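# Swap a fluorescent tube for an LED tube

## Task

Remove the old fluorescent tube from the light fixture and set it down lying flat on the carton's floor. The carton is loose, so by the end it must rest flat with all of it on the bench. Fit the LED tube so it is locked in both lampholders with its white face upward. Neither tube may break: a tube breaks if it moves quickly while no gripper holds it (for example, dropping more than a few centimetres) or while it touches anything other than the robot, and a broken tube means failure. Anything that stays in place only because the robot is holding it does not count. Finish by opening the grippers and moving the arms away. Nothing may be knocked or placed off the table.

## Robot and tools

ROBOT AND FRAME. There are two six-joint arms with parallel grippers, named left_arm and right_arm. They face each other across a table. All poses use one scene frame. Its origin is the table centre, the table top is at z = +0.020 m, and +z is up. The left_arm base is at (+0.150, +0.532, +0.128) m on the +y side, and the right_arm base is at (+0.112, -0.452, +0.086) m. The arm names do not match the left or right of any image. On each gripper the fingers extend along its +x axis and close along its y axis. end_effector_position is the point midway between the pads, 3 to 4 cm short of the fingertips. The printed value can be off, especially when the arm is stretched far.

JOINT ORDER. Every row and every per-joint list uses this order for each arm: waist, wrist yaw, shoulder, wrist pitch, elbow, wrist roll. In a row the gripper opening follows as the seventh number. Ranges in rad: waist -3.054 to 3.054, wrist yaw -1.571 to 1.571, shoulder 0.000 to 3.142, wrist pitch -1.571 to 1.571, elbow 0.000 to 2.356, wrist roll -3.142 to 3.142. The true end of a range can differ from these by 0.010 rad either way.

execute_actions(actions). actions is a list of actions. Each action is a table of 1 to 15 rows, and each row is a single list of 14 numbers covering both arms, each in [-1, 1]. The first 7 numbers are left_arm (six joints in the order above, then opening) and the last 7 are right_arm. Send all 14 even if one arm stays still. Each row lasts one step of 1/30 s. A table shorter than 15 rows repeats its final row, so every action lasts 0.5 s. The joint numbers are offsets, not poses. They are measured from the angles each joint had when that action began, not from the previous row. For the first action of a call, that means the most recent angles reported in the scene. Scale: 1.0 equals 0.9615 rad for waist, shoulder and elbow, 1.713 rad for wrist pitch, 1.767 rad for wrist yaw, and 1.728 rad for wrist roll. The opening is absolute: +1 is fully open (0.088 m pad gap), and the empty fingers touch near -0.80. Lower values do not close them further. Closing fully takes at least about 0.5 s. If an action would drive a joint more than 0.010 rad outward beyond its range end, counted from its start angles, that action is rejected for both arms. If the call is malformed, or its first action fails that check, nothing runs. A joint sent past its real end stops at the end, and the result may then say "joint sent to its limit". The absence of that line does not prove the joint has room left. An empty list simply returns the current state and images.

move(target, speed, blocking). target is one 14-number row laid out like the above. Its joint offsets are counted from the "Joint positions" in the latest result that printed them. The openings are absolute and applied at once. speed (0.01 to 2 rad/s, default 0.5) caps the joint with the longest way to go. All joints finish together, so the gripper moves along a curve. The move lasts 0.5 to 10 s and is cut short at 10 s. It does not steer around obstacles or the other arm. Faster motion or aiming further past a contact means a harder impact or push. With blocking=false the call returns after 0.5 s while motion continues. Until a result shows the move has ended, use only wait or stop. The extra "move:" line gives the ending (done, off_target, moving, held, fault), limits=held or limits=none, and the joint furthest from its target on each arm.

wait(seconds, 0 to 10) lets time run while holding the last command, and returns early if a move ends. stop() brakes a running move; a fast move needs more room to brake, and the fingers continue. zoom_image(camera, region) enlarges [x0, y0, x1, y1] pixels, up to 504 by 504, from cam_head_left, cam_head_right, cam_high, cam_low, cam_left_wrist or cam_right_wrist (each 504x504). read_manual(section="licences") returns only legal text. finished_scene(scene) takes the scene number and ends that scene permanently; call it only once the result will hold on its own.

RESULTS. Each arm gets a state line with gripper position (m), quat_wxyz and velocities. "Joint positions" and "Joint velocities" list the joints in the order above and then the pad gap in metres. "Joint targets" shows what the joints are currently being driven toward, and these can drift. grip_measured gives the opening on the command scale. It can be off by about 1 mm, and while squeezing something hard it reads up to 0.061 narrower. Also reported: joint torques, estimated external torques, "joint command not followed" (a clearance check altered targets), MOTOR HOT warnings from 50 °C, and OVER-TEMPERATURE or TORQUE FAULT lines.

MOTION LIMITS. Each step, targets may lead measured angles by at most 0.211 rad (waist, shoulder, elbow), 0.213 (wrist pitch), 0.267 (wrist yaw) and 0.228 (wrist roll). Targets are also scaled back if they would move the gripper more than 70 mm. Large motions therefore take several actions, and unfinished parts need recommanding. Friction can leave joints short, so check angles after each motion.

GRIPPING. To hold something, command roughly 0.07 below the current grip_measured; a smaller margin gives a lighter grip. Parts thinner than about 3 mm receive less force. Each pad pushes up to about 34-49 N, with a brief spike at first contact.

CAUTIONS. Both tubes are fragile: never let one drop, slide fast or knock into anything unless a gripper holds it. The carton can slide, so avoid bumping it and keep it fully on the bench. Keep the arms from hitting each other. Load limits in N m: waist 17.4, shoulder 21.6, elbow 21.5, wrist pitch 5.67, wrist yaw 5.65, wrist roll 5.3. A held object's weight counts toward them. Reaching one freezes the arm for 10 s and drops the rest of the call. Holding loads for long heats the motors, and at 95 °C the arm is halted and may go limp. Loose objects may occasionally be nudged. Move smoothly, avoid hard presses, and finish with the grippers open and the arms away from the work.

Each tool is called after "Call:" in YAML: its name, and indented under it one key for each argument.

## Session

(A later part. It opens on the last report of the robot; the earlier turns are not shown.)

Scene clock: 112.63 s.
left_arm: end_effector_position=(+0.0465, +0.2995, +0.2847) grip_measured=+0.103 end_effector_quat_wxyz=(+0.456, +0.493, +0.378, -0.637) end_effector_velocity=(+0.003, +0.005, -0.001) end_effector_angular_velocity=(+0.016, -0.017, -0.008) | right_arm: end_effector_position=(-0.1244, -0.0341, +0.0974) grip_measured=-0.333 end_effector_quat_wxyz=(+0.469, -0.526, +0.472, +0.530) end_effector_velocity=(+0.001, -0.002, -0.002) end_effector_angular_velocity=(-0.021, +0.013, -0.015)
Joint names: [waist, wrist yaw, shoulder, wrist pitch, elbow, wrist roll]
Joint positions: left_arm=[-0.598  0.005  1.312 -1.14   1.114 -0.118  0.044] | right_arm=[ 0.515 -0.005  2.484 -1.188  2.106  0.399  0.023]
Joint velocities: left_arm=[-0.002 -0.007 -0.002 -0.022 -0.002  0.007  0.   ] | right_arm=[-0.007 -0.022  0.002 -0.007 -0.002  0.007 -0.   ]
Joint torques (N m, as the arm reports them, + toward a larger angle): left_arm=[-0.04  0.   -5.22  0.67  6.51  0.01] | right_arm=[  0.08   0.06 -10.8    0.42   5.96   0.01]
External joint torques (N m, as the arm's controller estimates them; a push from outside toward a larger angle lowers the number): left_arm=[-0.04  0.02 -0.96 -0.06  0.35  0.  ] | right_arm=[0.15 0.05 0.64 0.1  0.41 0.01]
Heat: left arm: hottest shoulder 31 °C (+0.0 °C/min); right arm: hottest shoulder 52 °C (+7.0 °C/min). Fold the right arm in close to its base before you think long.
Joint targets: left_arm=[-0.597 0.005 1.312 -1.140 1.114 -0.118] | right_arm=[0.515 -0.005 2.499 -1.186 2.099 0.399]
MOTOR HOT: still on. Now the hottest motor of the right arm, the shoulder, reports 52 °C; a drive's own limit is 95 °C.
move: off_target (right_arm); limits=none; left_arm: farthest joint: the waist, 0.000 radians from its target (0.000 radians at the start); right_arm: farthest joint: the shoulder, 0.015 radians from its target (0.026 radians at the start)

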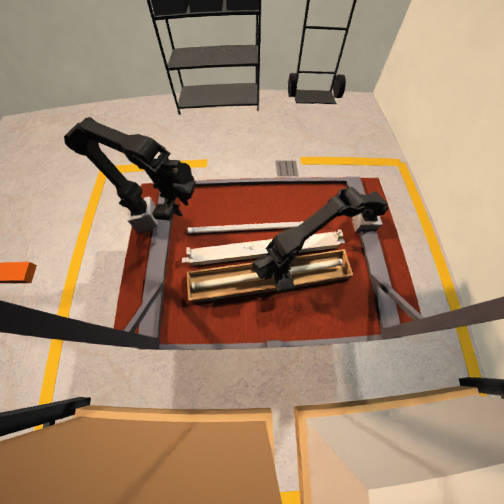

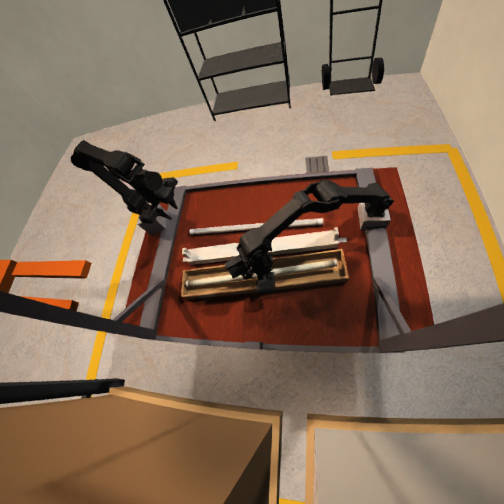

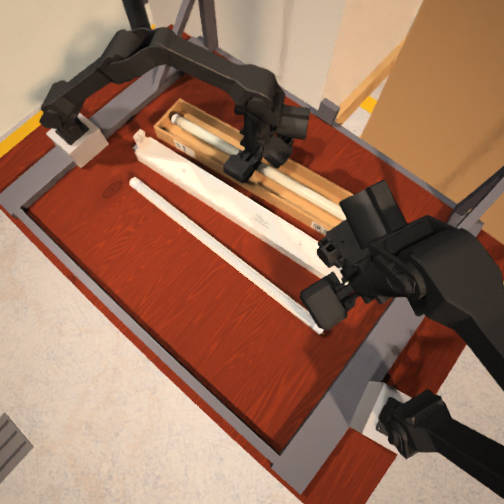

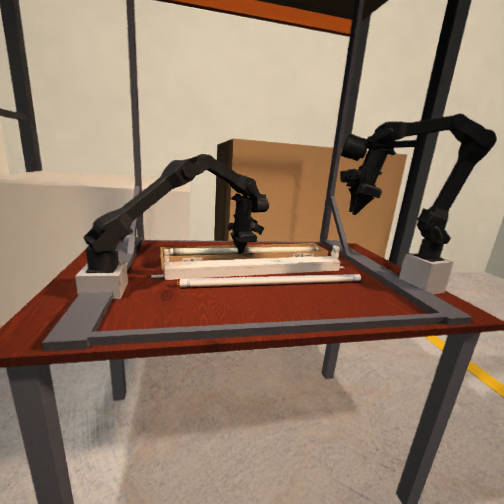

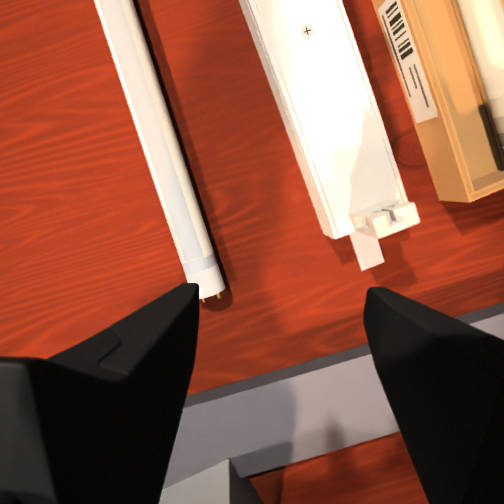

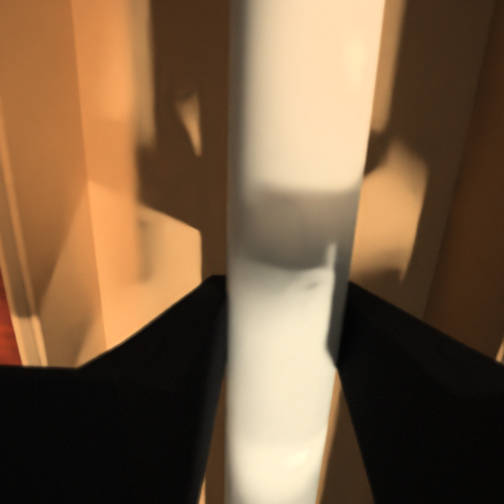

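Fits. Lower to ~.078, release.

Call:
move:
  target: [0,0,0,0,0,0,0.1,0,0,0.032,0.039,-0.058,0,-0.42]
  speed: 0.04

Call:
move:
  target: [0,0,0,0,0,0,0.1,0,0,0,0,0,0,-0.05]

Call:
move:
  target: [0,0,0,0,0,0,0.1,0,0,-0.16,-0.136,0.115,0,-0.05]
  speed: 0.2

Scene clock: 118.50 s.
left_arm: end_effector_position=(+0.0465, +0.2995, +0.2847) grip_measured=+0.103 end_effector_quat_wxyz=(+0.456, +0.493, +0.378, -0.637) end_effector_velocity=(+0.000, +0.003, +0.001) end_effector_angular_velocity=(+0.000, -0.006, +0.001) | right_arm: end_effector_position=(-0.1245, -0.0339, +0.0790) grip_measured=-0.333 end_effector_quat_wxyz=(+0.470, -0.525, +0.472, +0.531) end_effector_velocity=(-0.003, -0.000, +0.001) end_effector_angular_velocity=(+0.003, +0.010, +0.010)
Joint names: [waist, wrist yaw, shoulder, wrist pitch, elbow, wrist roll]
Joint positions: left_arm=[-0.598  0.005  1.312 -1.14   1.114 -0.118  0.044] | right_arm=[ 0.515 -0.005  2.498 -1.123  2.058  0.399  0.023]
Joint velocities: left_arm=[-0.007 -0.007 -0.007 -0.007 -0.002 -0.007  0.   ] | right_arm=[ 0.002 -0.007 -0.002  0.007 -0.002 -0.007 -0.   ]
Joint torques (N m, as the arm reports them, + toward a larger angle): left_arm=[-0.04  0.   -5.22  0.67  6.52  0.  ] | right_arm=[  0.11   0.05 -10.59   0.37   5.81  -0.04]
External joint torques (N m, as the arm's controller estimates them; a push from outside toward a larger angle lowers the number): left_arm=[-0.02  0.01 -0.99 -0.07  0.35  0.  ] | right_arm=[ 0.03  0.04  1.    0.02  0.21 -0.04]
Heat: left arm: hottest shoulder 31 °C (+0.0 °C/min); right arm: hottest shoulder 52 °C (+6.1 °C/min). Fold the right arm in close to its base before you think long.
Joint targets: left_arm=[-0.598 0.005 1.312 -1.140 1.114 -0.118] | right_arm=[0.515 -0.005 2.515 -1.121 2.050 0.399]
MOTOR HOT: still on. Now the hottest motor of the right arm, the shoulder, reports 52 °C; a drive's own limit is 95 °C.
move: off_target (right_arm); limits=none; left_arm: farthest joint: the waist, 0.000 radians from its target (0.000 radians at the start); right_arm: farthest joint: the shoulder, 0.016 radians from its target (0.031 radians at the start)

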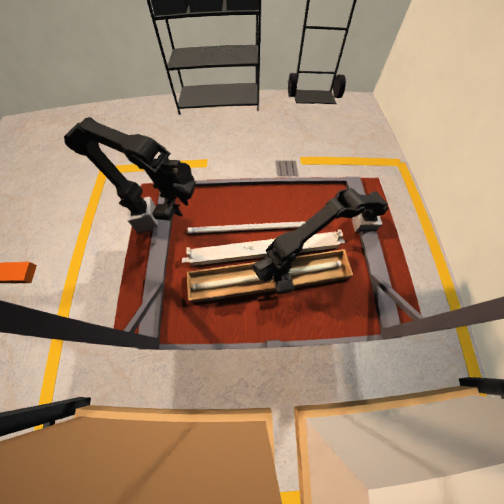

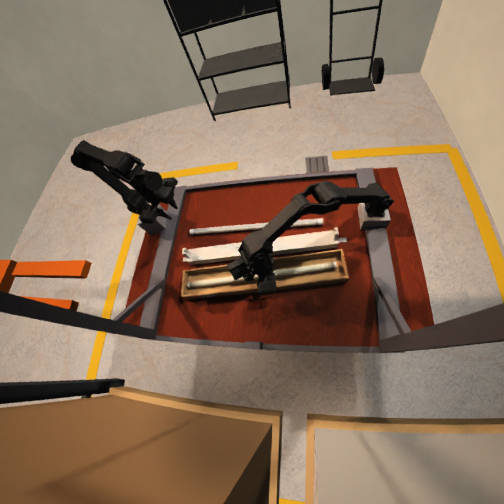

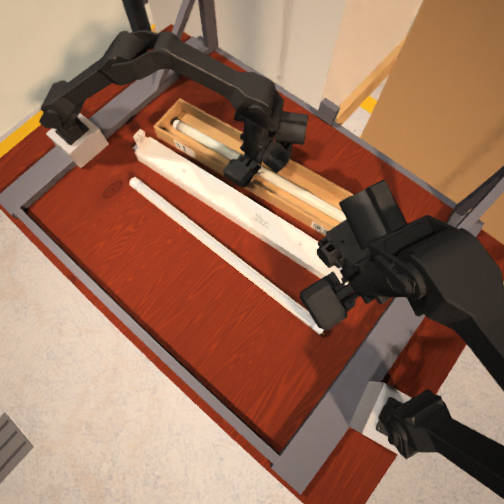

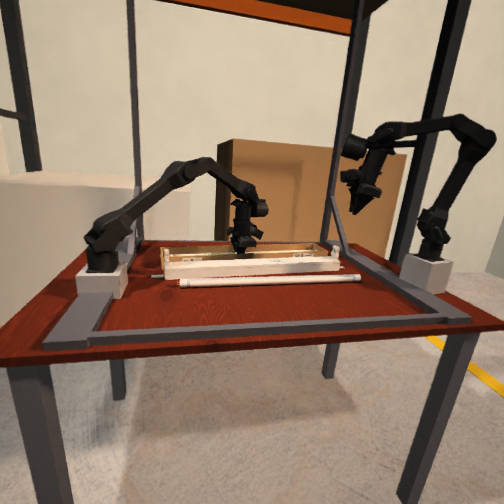

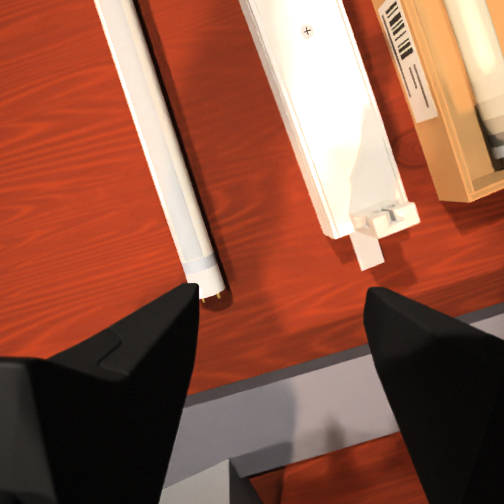

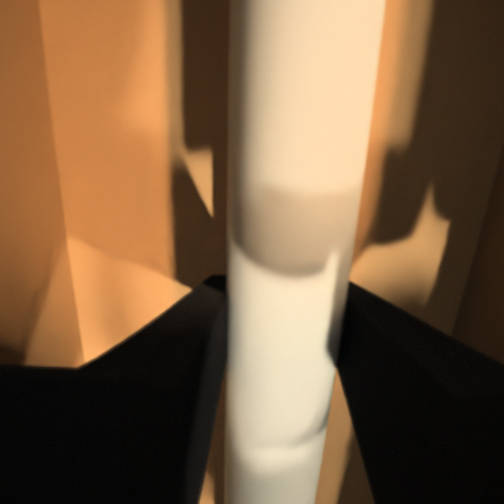

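Scene clock: 119.13 s.
left_arm: end_effector_position=(+0.0465, +0.2995, +0.2847) grip_measured=+0.103 end_effector_quat_wxyz=(+0.456, +0.493, +0.378, -0.637) end_effector_velocity=(+0.001, +0.005, -0.001) end_effector_angular_velocity=(+0.016, -0.017, -0.013) | right_arm: end_effector_position=(-0.1245, -0.0339, +0.0790) grip_measured=-0.054 end_effector_quat_wxyz=(+0.470, -0.525, +0.472, +0.531) end_effector_velocity=(-0.001, +0.001, +0.001) end_effector_angular_velocity=(+0.003, +0.010, +0.005)
Joint names: [waist, wrist yaw, shoulder, wrist pitch, elbow, wrist roll]
Joint positions: left_arm=[-0.598  0.005  1.312 -1.14   1.114 -0.118  0.044] | right_arm=[ 0.515 -0.005  2.498 -1.123  2.058  0.399  0.036]
Joint velocities: left_arm=[-0.007 -0.007 -0.002 -0.022 -0.002  0.007 -0.   ] | right_arm=[-0.002 -0.007 -0.002  0.007 -0.002 -0.007  0.001]
Joint torques (N m, as the arm reports them, + toward a larger angle): left_arm=[-0.04  0.   -5.22  0.67  6.51  0.01] | right_arm=[  0.1    0.06 -12.6    0.3    6.72   0.02]
External joint torques (N m, as the arm's controller estimates them; a push from outside toward a larger angle lowers the number): left_arm=[-0.02  0.01 -1.   -0.06  0.36  0.  ] | right_arm=[ 0.    0.05 -1.05 -0.05  1.15  0.02]
Heat: left arm: hottest shoulder 31 °C (+0.0 °C/min); right arm: hottest shoulder 53 °C (+7.0 °C/min). Fold the right arm in close to its base before you think long.
Joint targets: left_arm=[-0.597 0.005 1.312 -1.140 1.114 -0.118] | right_arm=[0.515 -0.005 2.498 -1.123 2.058 0.399]
MOTOR HOT: still on. Now the hottest motor of the right arm, the shoulder, reports 53 °C; a drive's own limit is 95 °C.
move: done; limits=none; left_arm: farthest joint: the waist, 0.000 radians from its target (0.000 radians at the start); right_arm: farthest joint: the waist, 0.000 radians from its target (0.000 radians at the start)

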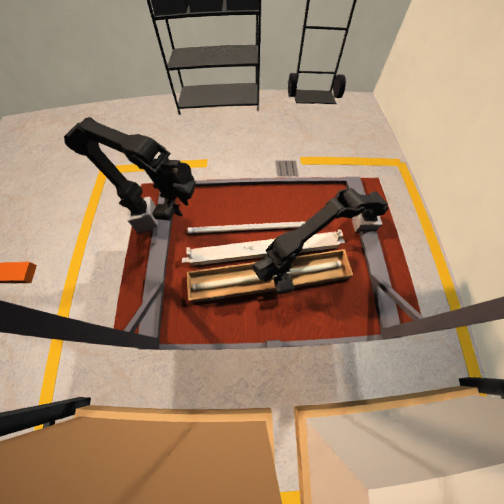

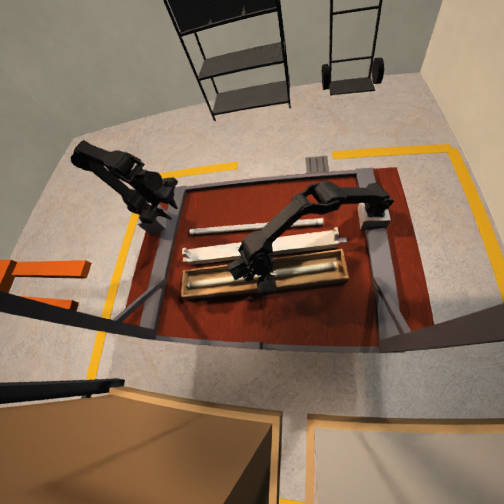

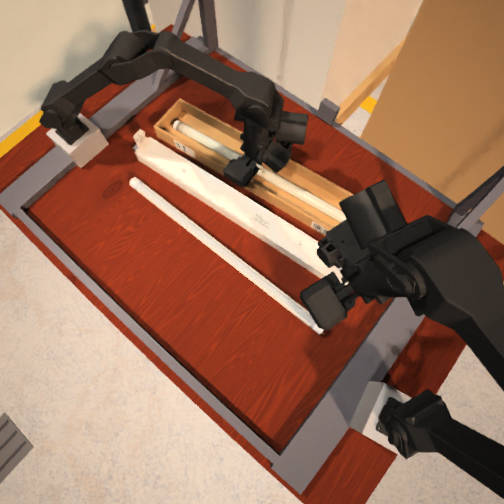

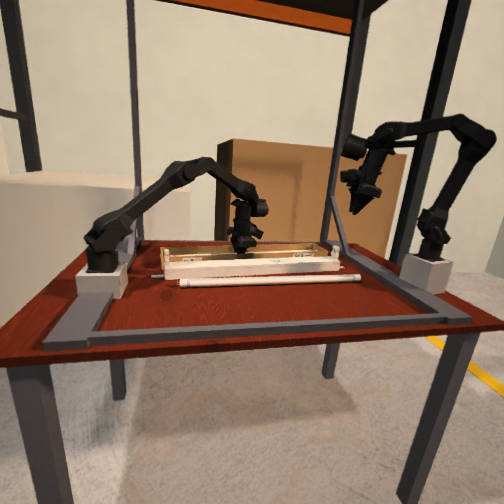

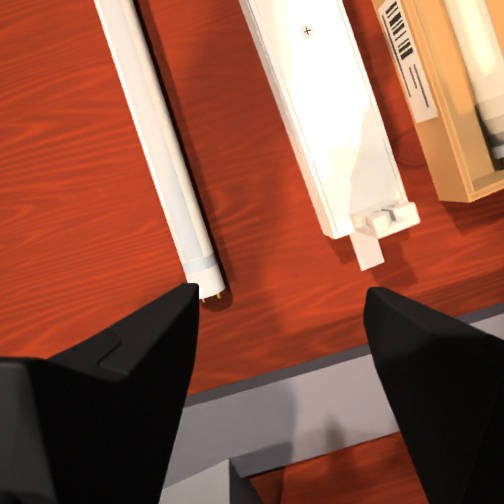

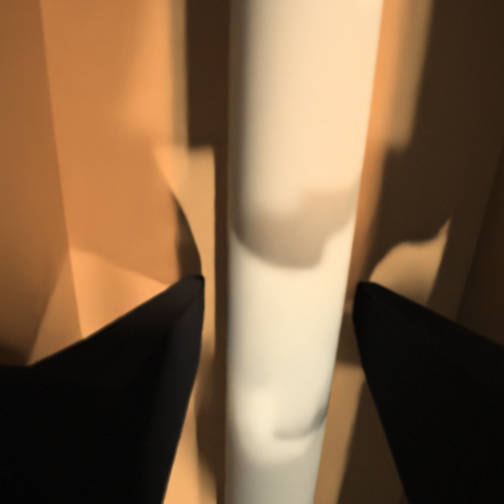

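Scene clock: 120.83 s.
left_arm: end_effector_position=(+0.0465, +0.2995, +0.2847) grip_measured=+0.103 end_effector_quat_wxyz=(+0.456, +0.493, +0.378, -0.637) end_effector_velocity=(-0.002, -0.000, +0.000) end_effector_angular_velocity=(-0.003, +0.011, +0.003) | right_arm: end_effector_position=(-0.1161, -0.0489, +0.1658) grip_measured=-0.052 end_effector_quat_wxyz=(+0.470, -0.522, +0.471, +0.533) end_effector_velocity=(+0.003, -0.005, +0.000) end_effector_angular_velocity=(-0.023, -0.004, -0.010)
Joint names: [waist, wrist yaw, shoulder, wrist pitch, elbow, wrist roll]
Joint positions: left_arm=[-0.598  0.005  1.312 -1.14   1.114 -0.118  0.044] | right_arm=[ 0.515 -0.005  2.362 -1.354  2.159  0.399  0.036]
Joint velocities: left_arm=[-0.002  0.007 -0.002  0.007 -0.002 -0.007 -0.   ] | right_arm=[-0.002 -0.007 -0.002 -0.022 -0.002  0.007 -0.   ]
Joint torques (N m, as the arm reports them, + toward a larger angle): left_arm=[-0.04  0.   -5.22  0.67  6.51  0.01] | right_arm=[  0.11   0.04 -14.03   0.15   7.95  -0.01]
External joint torques (N m, as the arm's controller estimates them; a push from outside toward a larger angle lowers the number): left_arm=[-0.03  0.01 -0.94 -0.09  0.28  0.01] | right_arm=[ 0.2   0.02 -3.09 -0.19  2.32 -0.01]
Heat: left arm: hottest shoulder 31 °C (+0.0 °C/min); right arm: hottest shoulder 53 °C (+7.1 °C/min). Fold the right arm in close to its base before you think long.
Joint targets: left_arm=[-0.597 0.005 1.312 -1.140 1.114 -0.118] | right_arm=[0.515 -0.005 2.345 -1.356 2.168 0.399]
MOTOR HOT: still on. Now the hottest motor of the right arm, the shoulder, reports 53 °C; a drive's own limit is 95 °C.
move: off_target (right_arm); limits=none; left_arm: farthest joint: the waist, 0.000 radians from its target (0.000 radians at the start); right_arm: farthest joint: the shoulder, 0.018 radians from its target (0.154 radians at the start)

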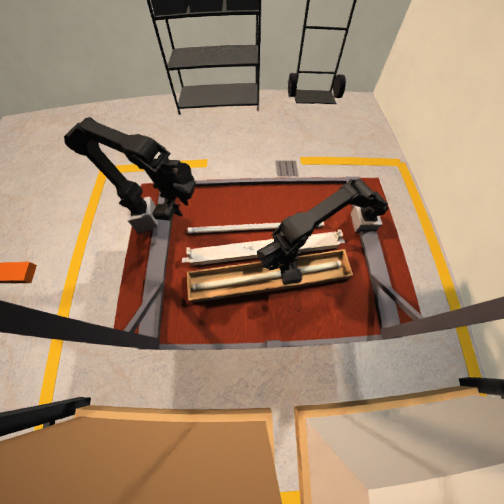

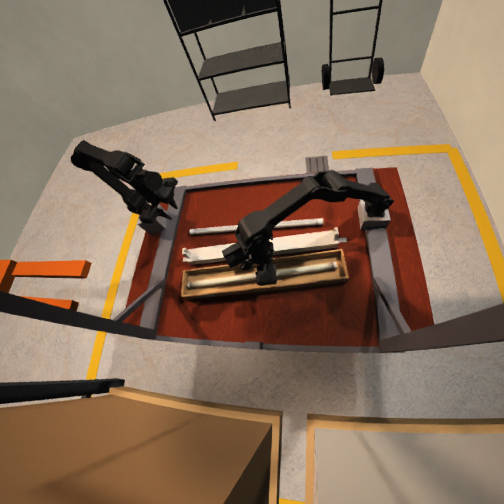

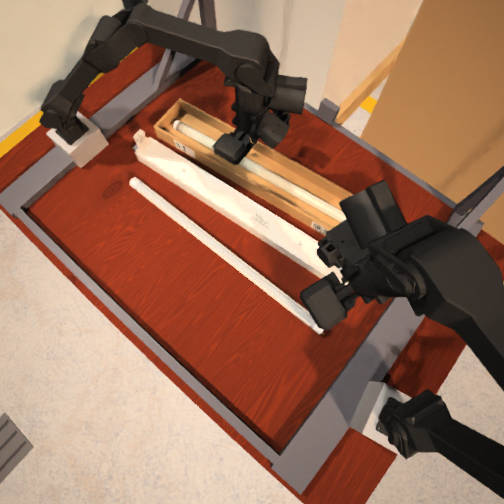

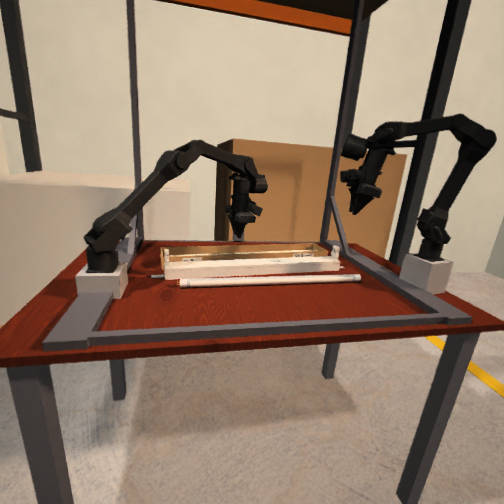

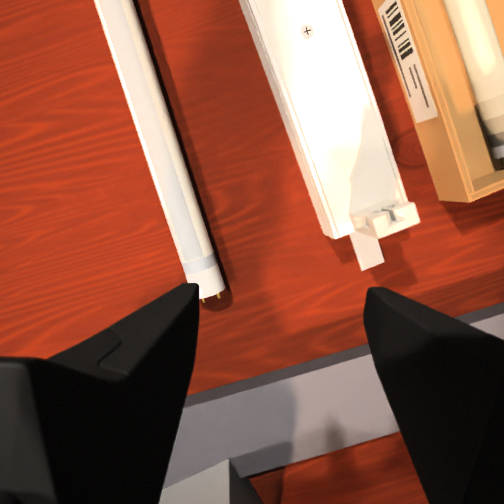

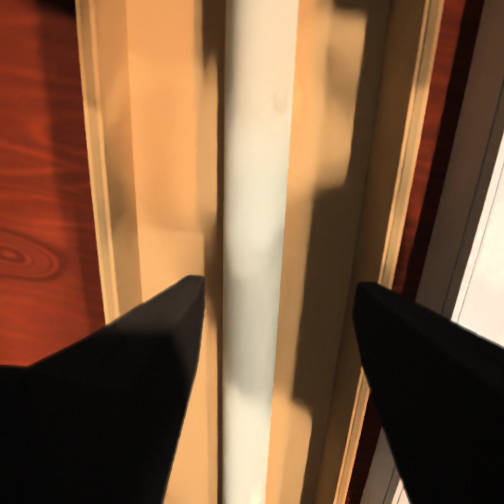

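Call:
move:
  target: [0,0,0,0,0,0,0.1,-0.465,0,-0.145,0.05,-0.235,-0.197,0.1]
  speed: 0.5

Call:
move:
  target: [0,0,0,0,0,0,0.1,0,0,0.045,0.095,-0.14,0,0.1]
  speed: 0.2

Scene clock: 126.93 s.
left_arm: end_effector_position=(+0.0465, +0.2995, +0.2847) grip_measured=+0.103 end_effector_quat_wxyz=(+0.456, +0.493, +0.378, -0.637) end_effector_velocity=(+0.002, +0.001, -0.002) end_effector_angular_velocity=(+0.002, -0.026, -0.009) | right_arm: end_effector_position=(+0.0822, -0.0164, +0.1624) grip_measured=+0.098 end_effector_quat_wxyz=(+0.498, -0.500, +0.500, +0.502) end_effector_velocity=(-0.002, -0.002, +0.000) end_effector_angular_velocity=(-0.009, +0.021, +0.005)
Joint names: [waist, wrist yaw, shoulder, wrist pitch, elbow, wrist roll]
Joint positions: left_arm=[-0.598  0.005  1.312 -1.14   1.114 -0.118  0.044] | right_arm=[ 0.068 -0.005  2.242 -1.27   1.942  0.062  0.044]
Joint velocities: left_arm=[-0.007 -0.022  0.002 -0.007 -0.002  0.007 -0.   ] | right_arm=[-0.002 -0.022 -0.002 -0.007 -0.002 -0.007 -0.   ]
Joint torques (N m, as the arm reports them, + toward a larger angle): left_arm=[-0.04  0.   -5.22  0.67  6.51  0.  ] | right_arm=[  0.01   0.04 -13.4    0.42   5.78  -0.13]
External joint torques (N m, as the arm's controller estimates them; a push from outside toward a larger angle lowers the number): left_arm=[-0.03  0.02 -1.04 -0.07  0.36  0.  ] | right_arm=[ 0.01  0.05 -3.19  0.1   0.2  -0.13]
Heat: left arm: hottest shoulder 31 °C (+0.0 °C/min); right arm: hottest shoulder 55 °C (+8.0 °C/min). Fold the right arm in close to its base before you think long.
Joint targets: left_arm=[-0.598 0.005 1.312 -1.140 1.114 -0.118] | right_arm=[0.068 -0.005 2.223 -1.268 1.933 0.059]
MOTOR HOT: still on. Now the hottest motor of the right arm, the shoulder, reports 55 °C; a drive's own limit is 95 °C.
move: off_target (right_arm); limits=none; left_arm: farthest joint: the waist, 0.000 radians from its target (0.000 radians at the start); right_arm: farthest joint: the shoulder, 0.020 radians from its target (0.140 radians at the start)

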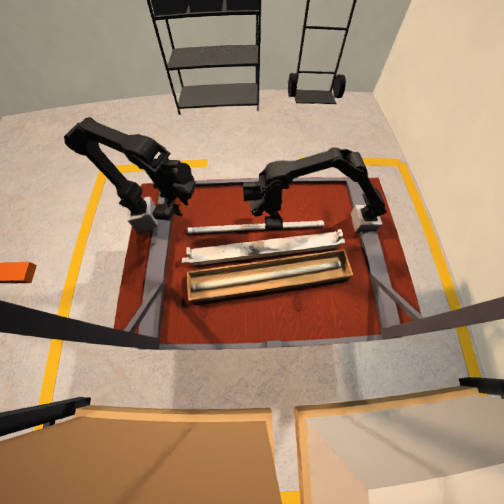

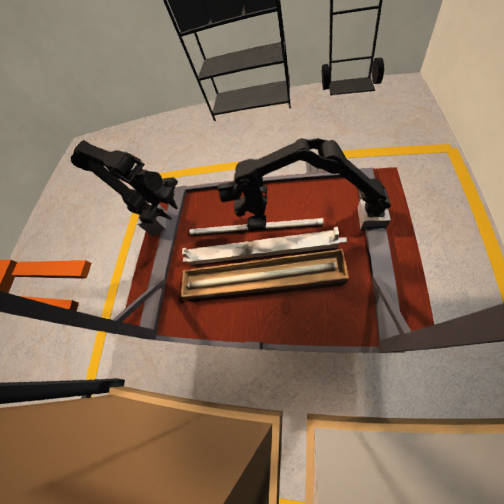

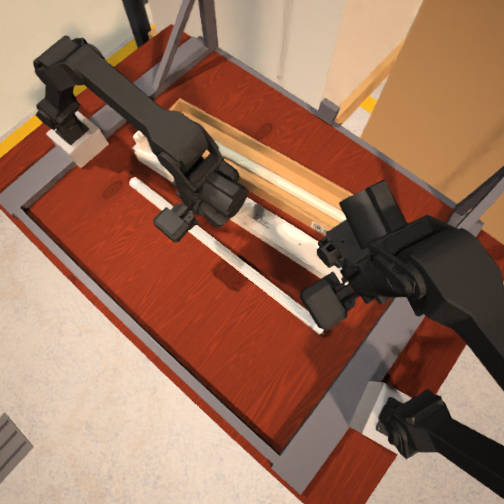

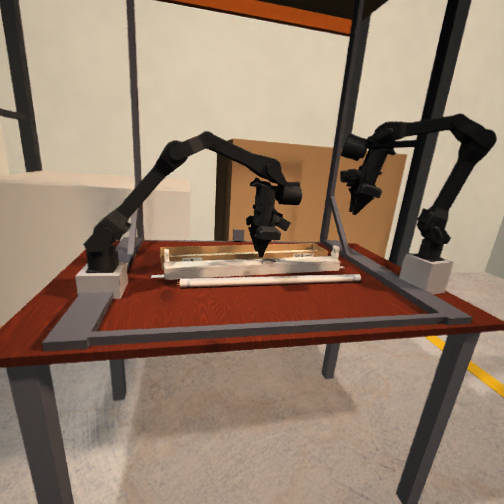

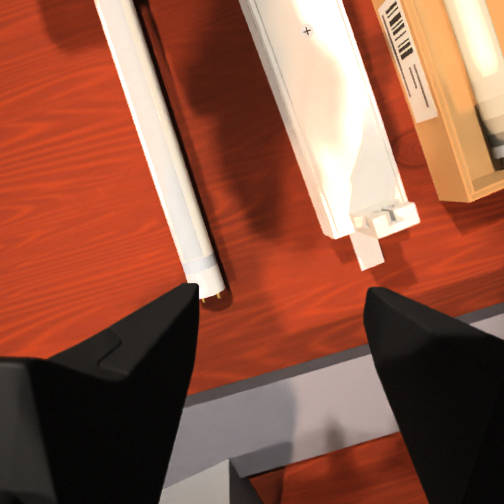

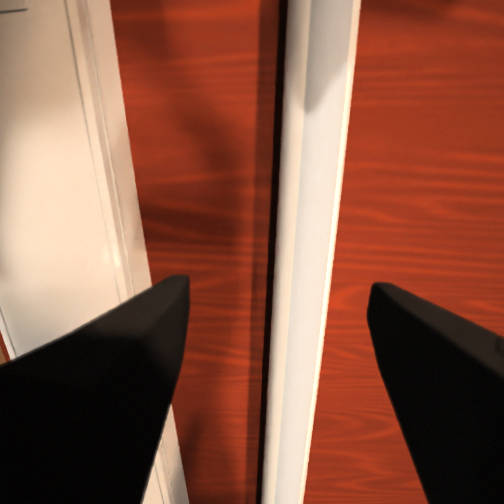

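Scene clock: 128.27 s.
left_arm: end_effector_position=(+0.0465, +0.2995, +0.2847) grip_measured=+0.103 end_effector_quat_wxyz=(+0.456, +0.493, +0.378, -0.637) end_effector_velocity=(+0.001, +0.002, -0.001) end_effector_angular_velocity=(+0.007, -0.002, +0.035) | right_arm: end_effector_position=(+0.0821, -0.0145, +0.1195) grip_measured=+0.098 end_effector_quat_wxyz=(+0.499, -0.498, +0.498, +0.504) end_effector_velocity=(+0.002, -0.003, +0.001) end_effector_angular_velocity=(-0.008, +0.007, +0.000)
Joint names: [waist, wrist yaw, shoulder, wrist pitch, elbow, wrist roll]
Joint positions: left_arm=[-0.598  0.005  1.312 -1.14   1.114 -0.118  0.044] | right_arm=[ 0.068 -0.005  2.27  -1.109  1.816  0.062  0.044]
Joint velocities: left_arm=[-0.002 -0.007 -0.002 -0.007 -0.002 -0.037  0.   ] | right_arm=[-0.007 -0.007 -0.007 -0.007 -0.007 -0.007 -0.   ]
Joint torques (N m, as the arm reports them, + toward a larger angle): left_arm=[-0.05  0.   -5.21  0.66  6.51  0.01] | right_arm=[ 0.04  0.04 -9.38  0.42  5.8   0.02]
External joint torques (N m, as the arm's controller estimates them; a push from outside toward a larger angle lowers the number): left_arm=[-0.02  0.01 -1.04 -0.08  0.37  0.  ] | right_arm=[0.06 0.05 0.98 0.07 0.24 0.02]
Heat: left arm: hottest shoulder 31 °C (+0.0 °C/min); right arm: hottest shoulder 55 °C (+8.1 °C/min). Fold the right arm in close to its base before you think long.
Joint targets: left_arm=[-0.598 0.005 1.312 -1.140 1.114 -0.118] | right_arm=[0.068 -0.005 2.286 -1.107 1.808 0.062]
MOTOR HOT: still on. Now the hottest motor of the right arm, the shoulder, reports 55 °C; a drive's own limit is 95 °C.
move: off_target (right_arm); limits=none; left_arm: farthest joint: the waist, 0.000 radians from its target (0.000 radians at the start); right_arm: farthest joint: the shoulder, 0.015 radians from its target (0.043 radians at the start)

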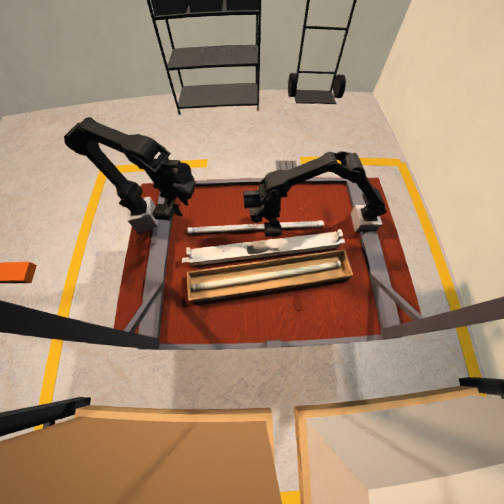

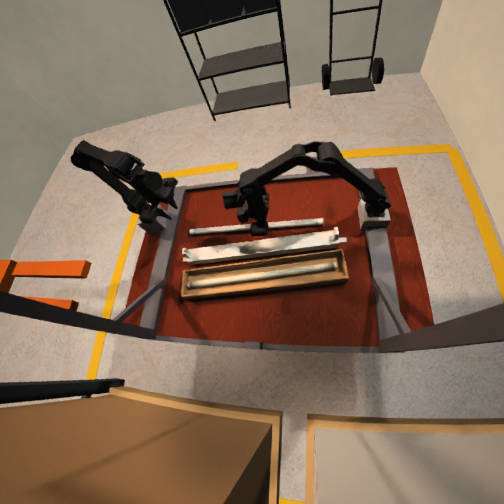

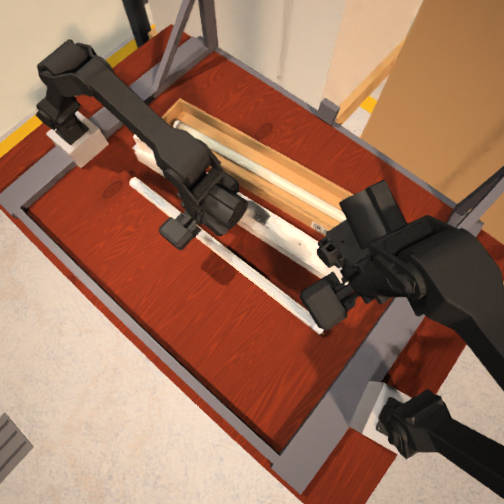

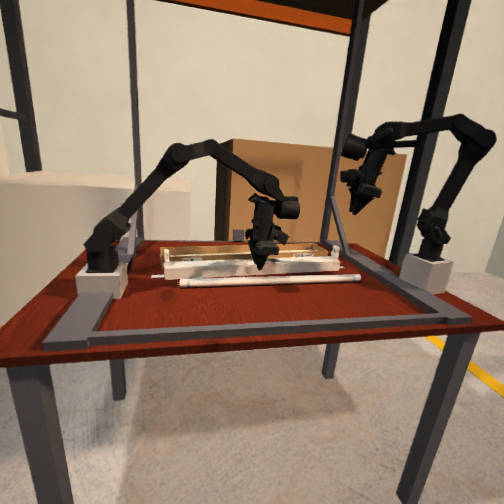

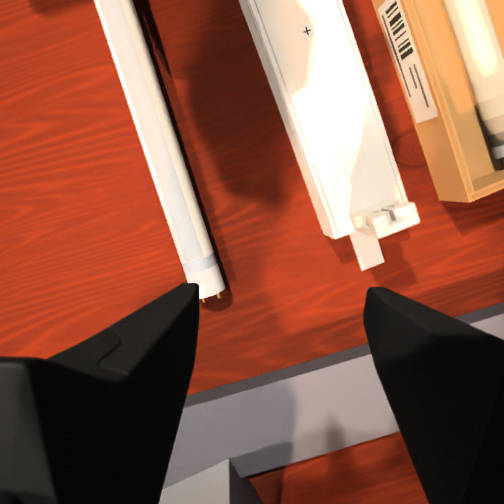

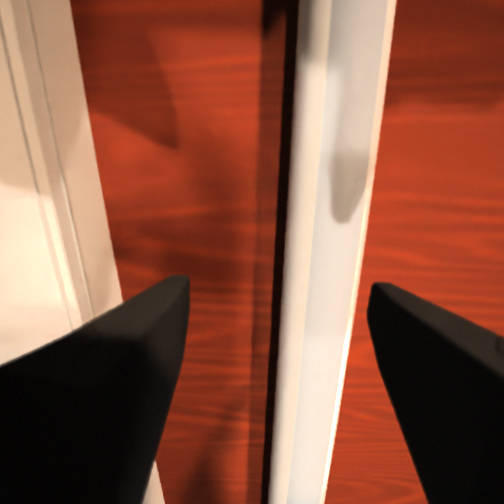

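Call:
move:
  target: [0,0,0,0,0,0,0.1,-0.042,0,0.03,0.025,-0.035,-0.014,0.1]
  speed: 0.1

Call:
move:
  target: [0,0,0,0,0,0,0.1,0,0,0.062,0.059,-0.07,0,0.1]
  speed: 0.1

Scene clock: 135.40 s.
left_arm: end_effector_position=(+0.0465, +0.2995, +0.2847) grip_measured=+0.103 end_effector_quat_wxyz=(+0.456, +0.493, +0.378, -0.637) end_effector_velocity=(+0.001, +0.002, -0.001) end_effector_angular_velocity=(+0.006, -0.005, +0.021) | right_arm: end_effector_position=(+0.0986, -0.0127, +0.1081) grip_measured=+0.098 end_effector_quat_wxyz=(+0.504, -0.493, +0.502, +0.501) end_effector_velocity=(+0.000, -0.003, -0.001) end_effector_angular_velocity=(-0.012, +0.007, +0.005)
Joint names: [waist, wrist yaw, shoulder, wrist pitch, elbow, wrist roll]
Joint positions: left_arm=[-0.598  0.005  1.312 -1.14   1.114 -0.118  0.044] | right_arm=[ 0.03  -0.005  2.282 -1.068  1.791  0.041  0.044]
Joint velocities: left_arm=[-0.002 -0.007 -0.002 -0.007 -0.002 -0.022 -0.   ] | right_arm=[-0.002 -0.007 -0.002 -0.007 -0.007 -0.007 -0.   ]
Joint torques (N m, as the arm reports them, + toward a larger angle): left_arm=[-0.03  0.   -5.21  0.67  6.52  0.01] | right_arm=[-0.31 -0.01 -9.44  0.42  5.67 -0.07]
External joint torques (N m, as the arm's controller estimates them; a push from outside toward a larger angle lowers the number): left_arm=[-0.02  0.02 -0.99 -0.07  0.35  0.  ] | right_arm=[-0.24  0.    0.98  0.08  0.16 -0.07]
Heat: left arm: hottest shoulder 31 °C (+0.0 °C/min); right arm: hottest shoulder 54 °C (+6.1 °C/min). Fold the right arm in close to its base before you think long.
Joint targets: left_arm=[-0.597 0.005 1.312 -1.140 1.114 -0.118] | right_arm=[0.027 -0.005 2.299 -1.067 1.783 0.038]
MOTOR HOT: still on. Now the hottest motor of the right arm, the shoulder, reports 54 °C; a drive's own limit is 95 °C.
move: off_target (right_arm); limits=none; left_arm: farthest joint: the waist, 0.000 radians from its target (0.000 radians at the start); right_arm: farthest joint: the shoulder, 0.016 radians from its target (0.029 radians at the start)

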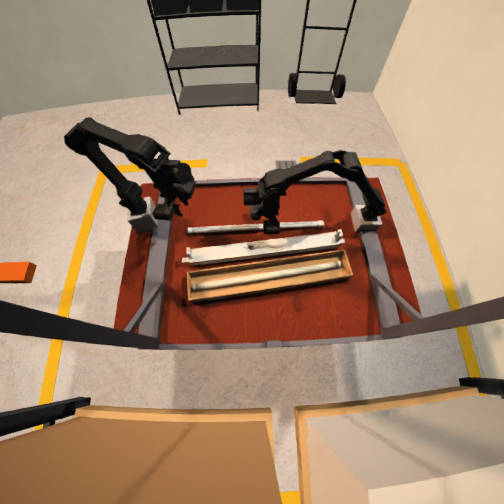

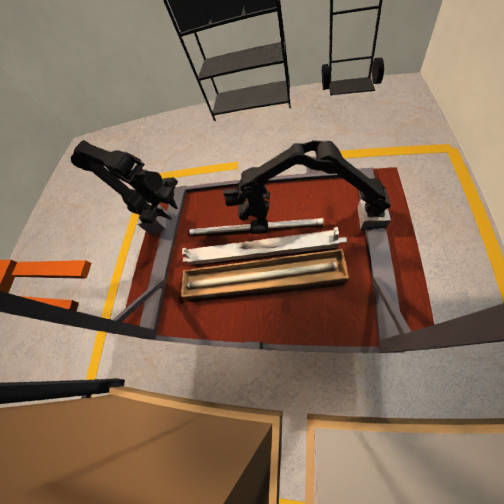

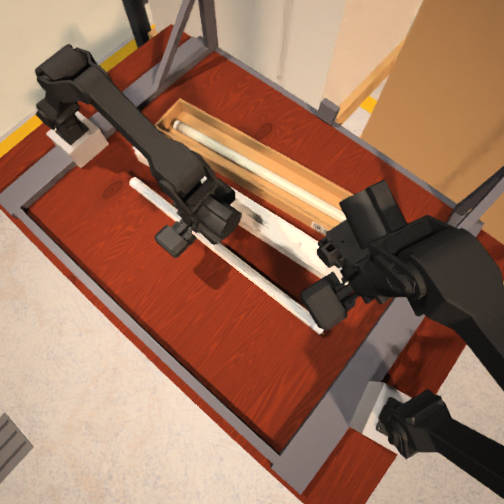

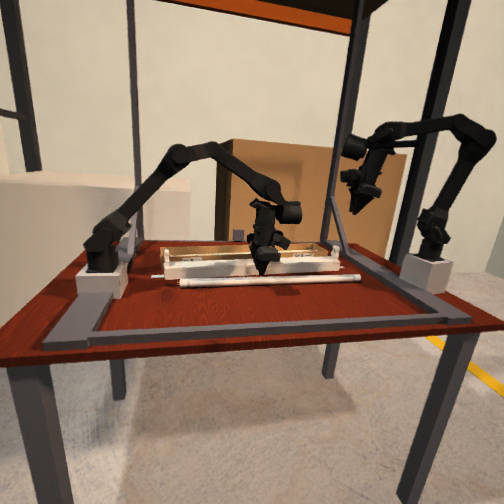

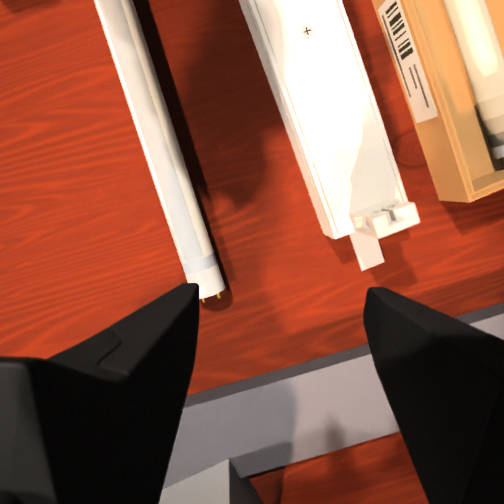

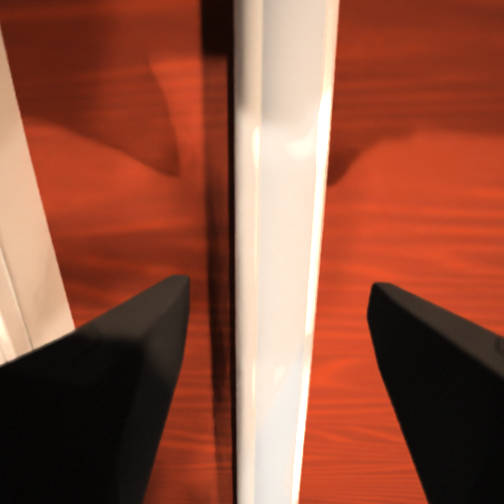

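Scene clock: 136.83 s.
left_arm: end_effector_position=(+0.0465, +0.2995, +0.2847) grip_measured=+0.103 end_effector_quat_wxyz=(+0.456, +0.493, +0.378, -0.637) end_effector_velocity=(+0.003, +0.002, +0.001) end_effector_angular_velocity=(+0.000, -0.006, +0.011) | right_arm: end_effector_position=(+0.0986, -0.0124, +0.0759) grip_measured=+0.098 end_effector_quat_wxyz=(+0.504, -0.493, +0.502, +0.500) end_effector_velocity=(-0.004, -0.005, +0.000) end_effector_angular_velocity=(-0.023, +0.036, +0.005)
Joint names: [waist, wrist yaw, shoulder, wrist pitch, elbow, wrist roll]
Joint positions: left_arm=[-0.598  0.005  1.312 -1.14   1.114 -0.118  0.044] | right_arm=[ 0.03  -0.005  2.326 -0.969  1.732  0.041  0.044]
Joint velocities: left_arm=[ 0.002 -0.007 -0.007 -0.007 -0.002 -0.007 -0.   ] | right_arm=[-0.002 -0.037 -0.002 -0.022 -0.002 -0.007 -0.   ]
Joint torques (N m, as the arm reports them, + toward a larger angle): left_arm=[-0.05  0.   -5.22  0.66  6.52  0.01] | right_arm=[ 0.01 -0.03 -9.43  0.43  5.4  -0.05]
External joint torques (N m, as the arm's controller estimates them; a push from outside toward a larger angle lowers the number): left_arm=[-0.07  0.02 -0.96 -0.07  0.33  0.  ] | right_arm=[-0.1  -0.01  1.11  0.09  0.03 -0.05]
Heat: left arm: hottest shoulder 31 °C (+0.0 °C/min); right arm: hottest shoulder 54 °C (+6.0 °C/min). Fold the right arm in close to its base before you think long.
Joint targets: left_arm=[-0.598 0.005 1.312 -1.140 1.114 -0.118] | right_arm=[0.030 -0.005 2.342 -0.967 1.724 0.041]
MOTOR HOT: still on. Now the hottest motor of the right arm, the shoulder, reports 54 °C; a drive's own limit is 95 °C.
move: off_target (right_arm); limits=none; left_arm: farthest joint: the waist, 0.000 radians from its target (0.000 radians at the start); right_arm: farthest joint: the shoulder, 0.016 radians from its target (0.059 radians at the start)

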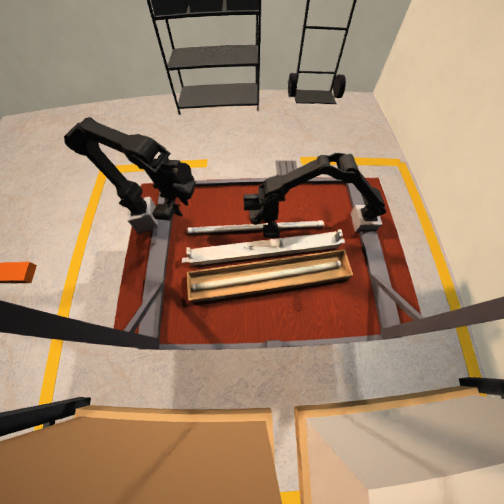

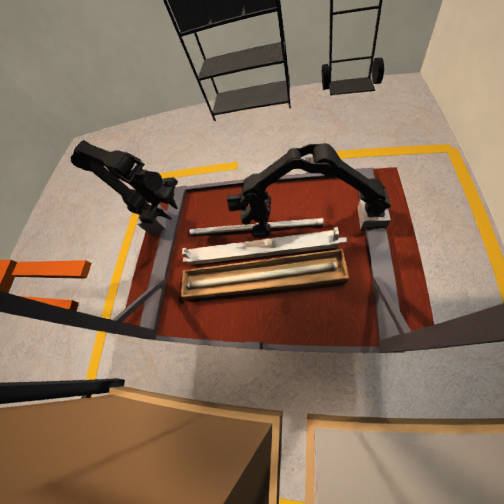

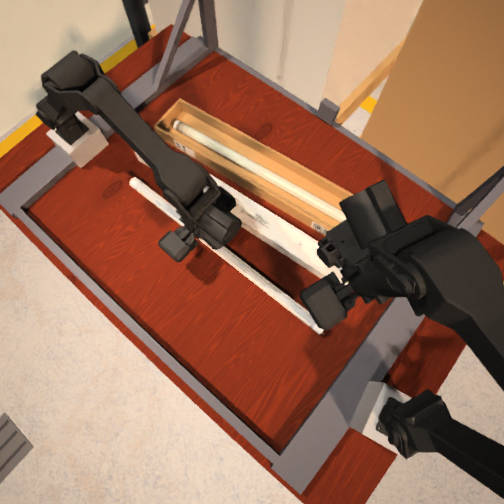

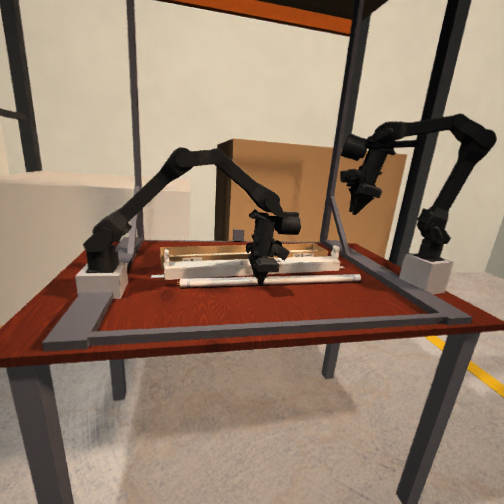

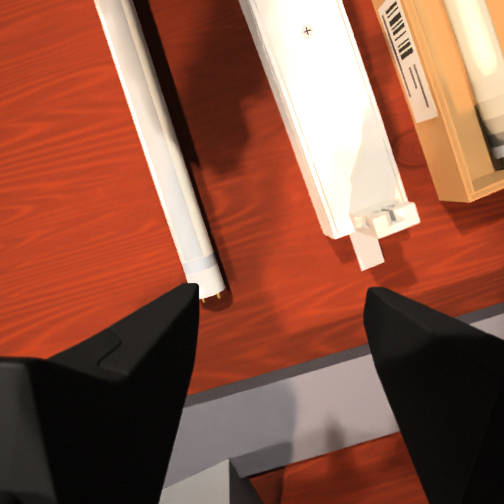

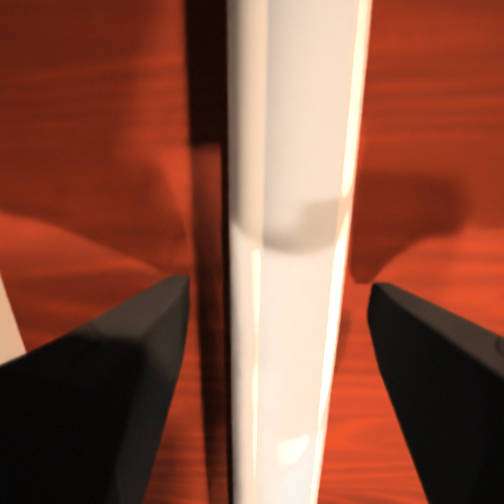

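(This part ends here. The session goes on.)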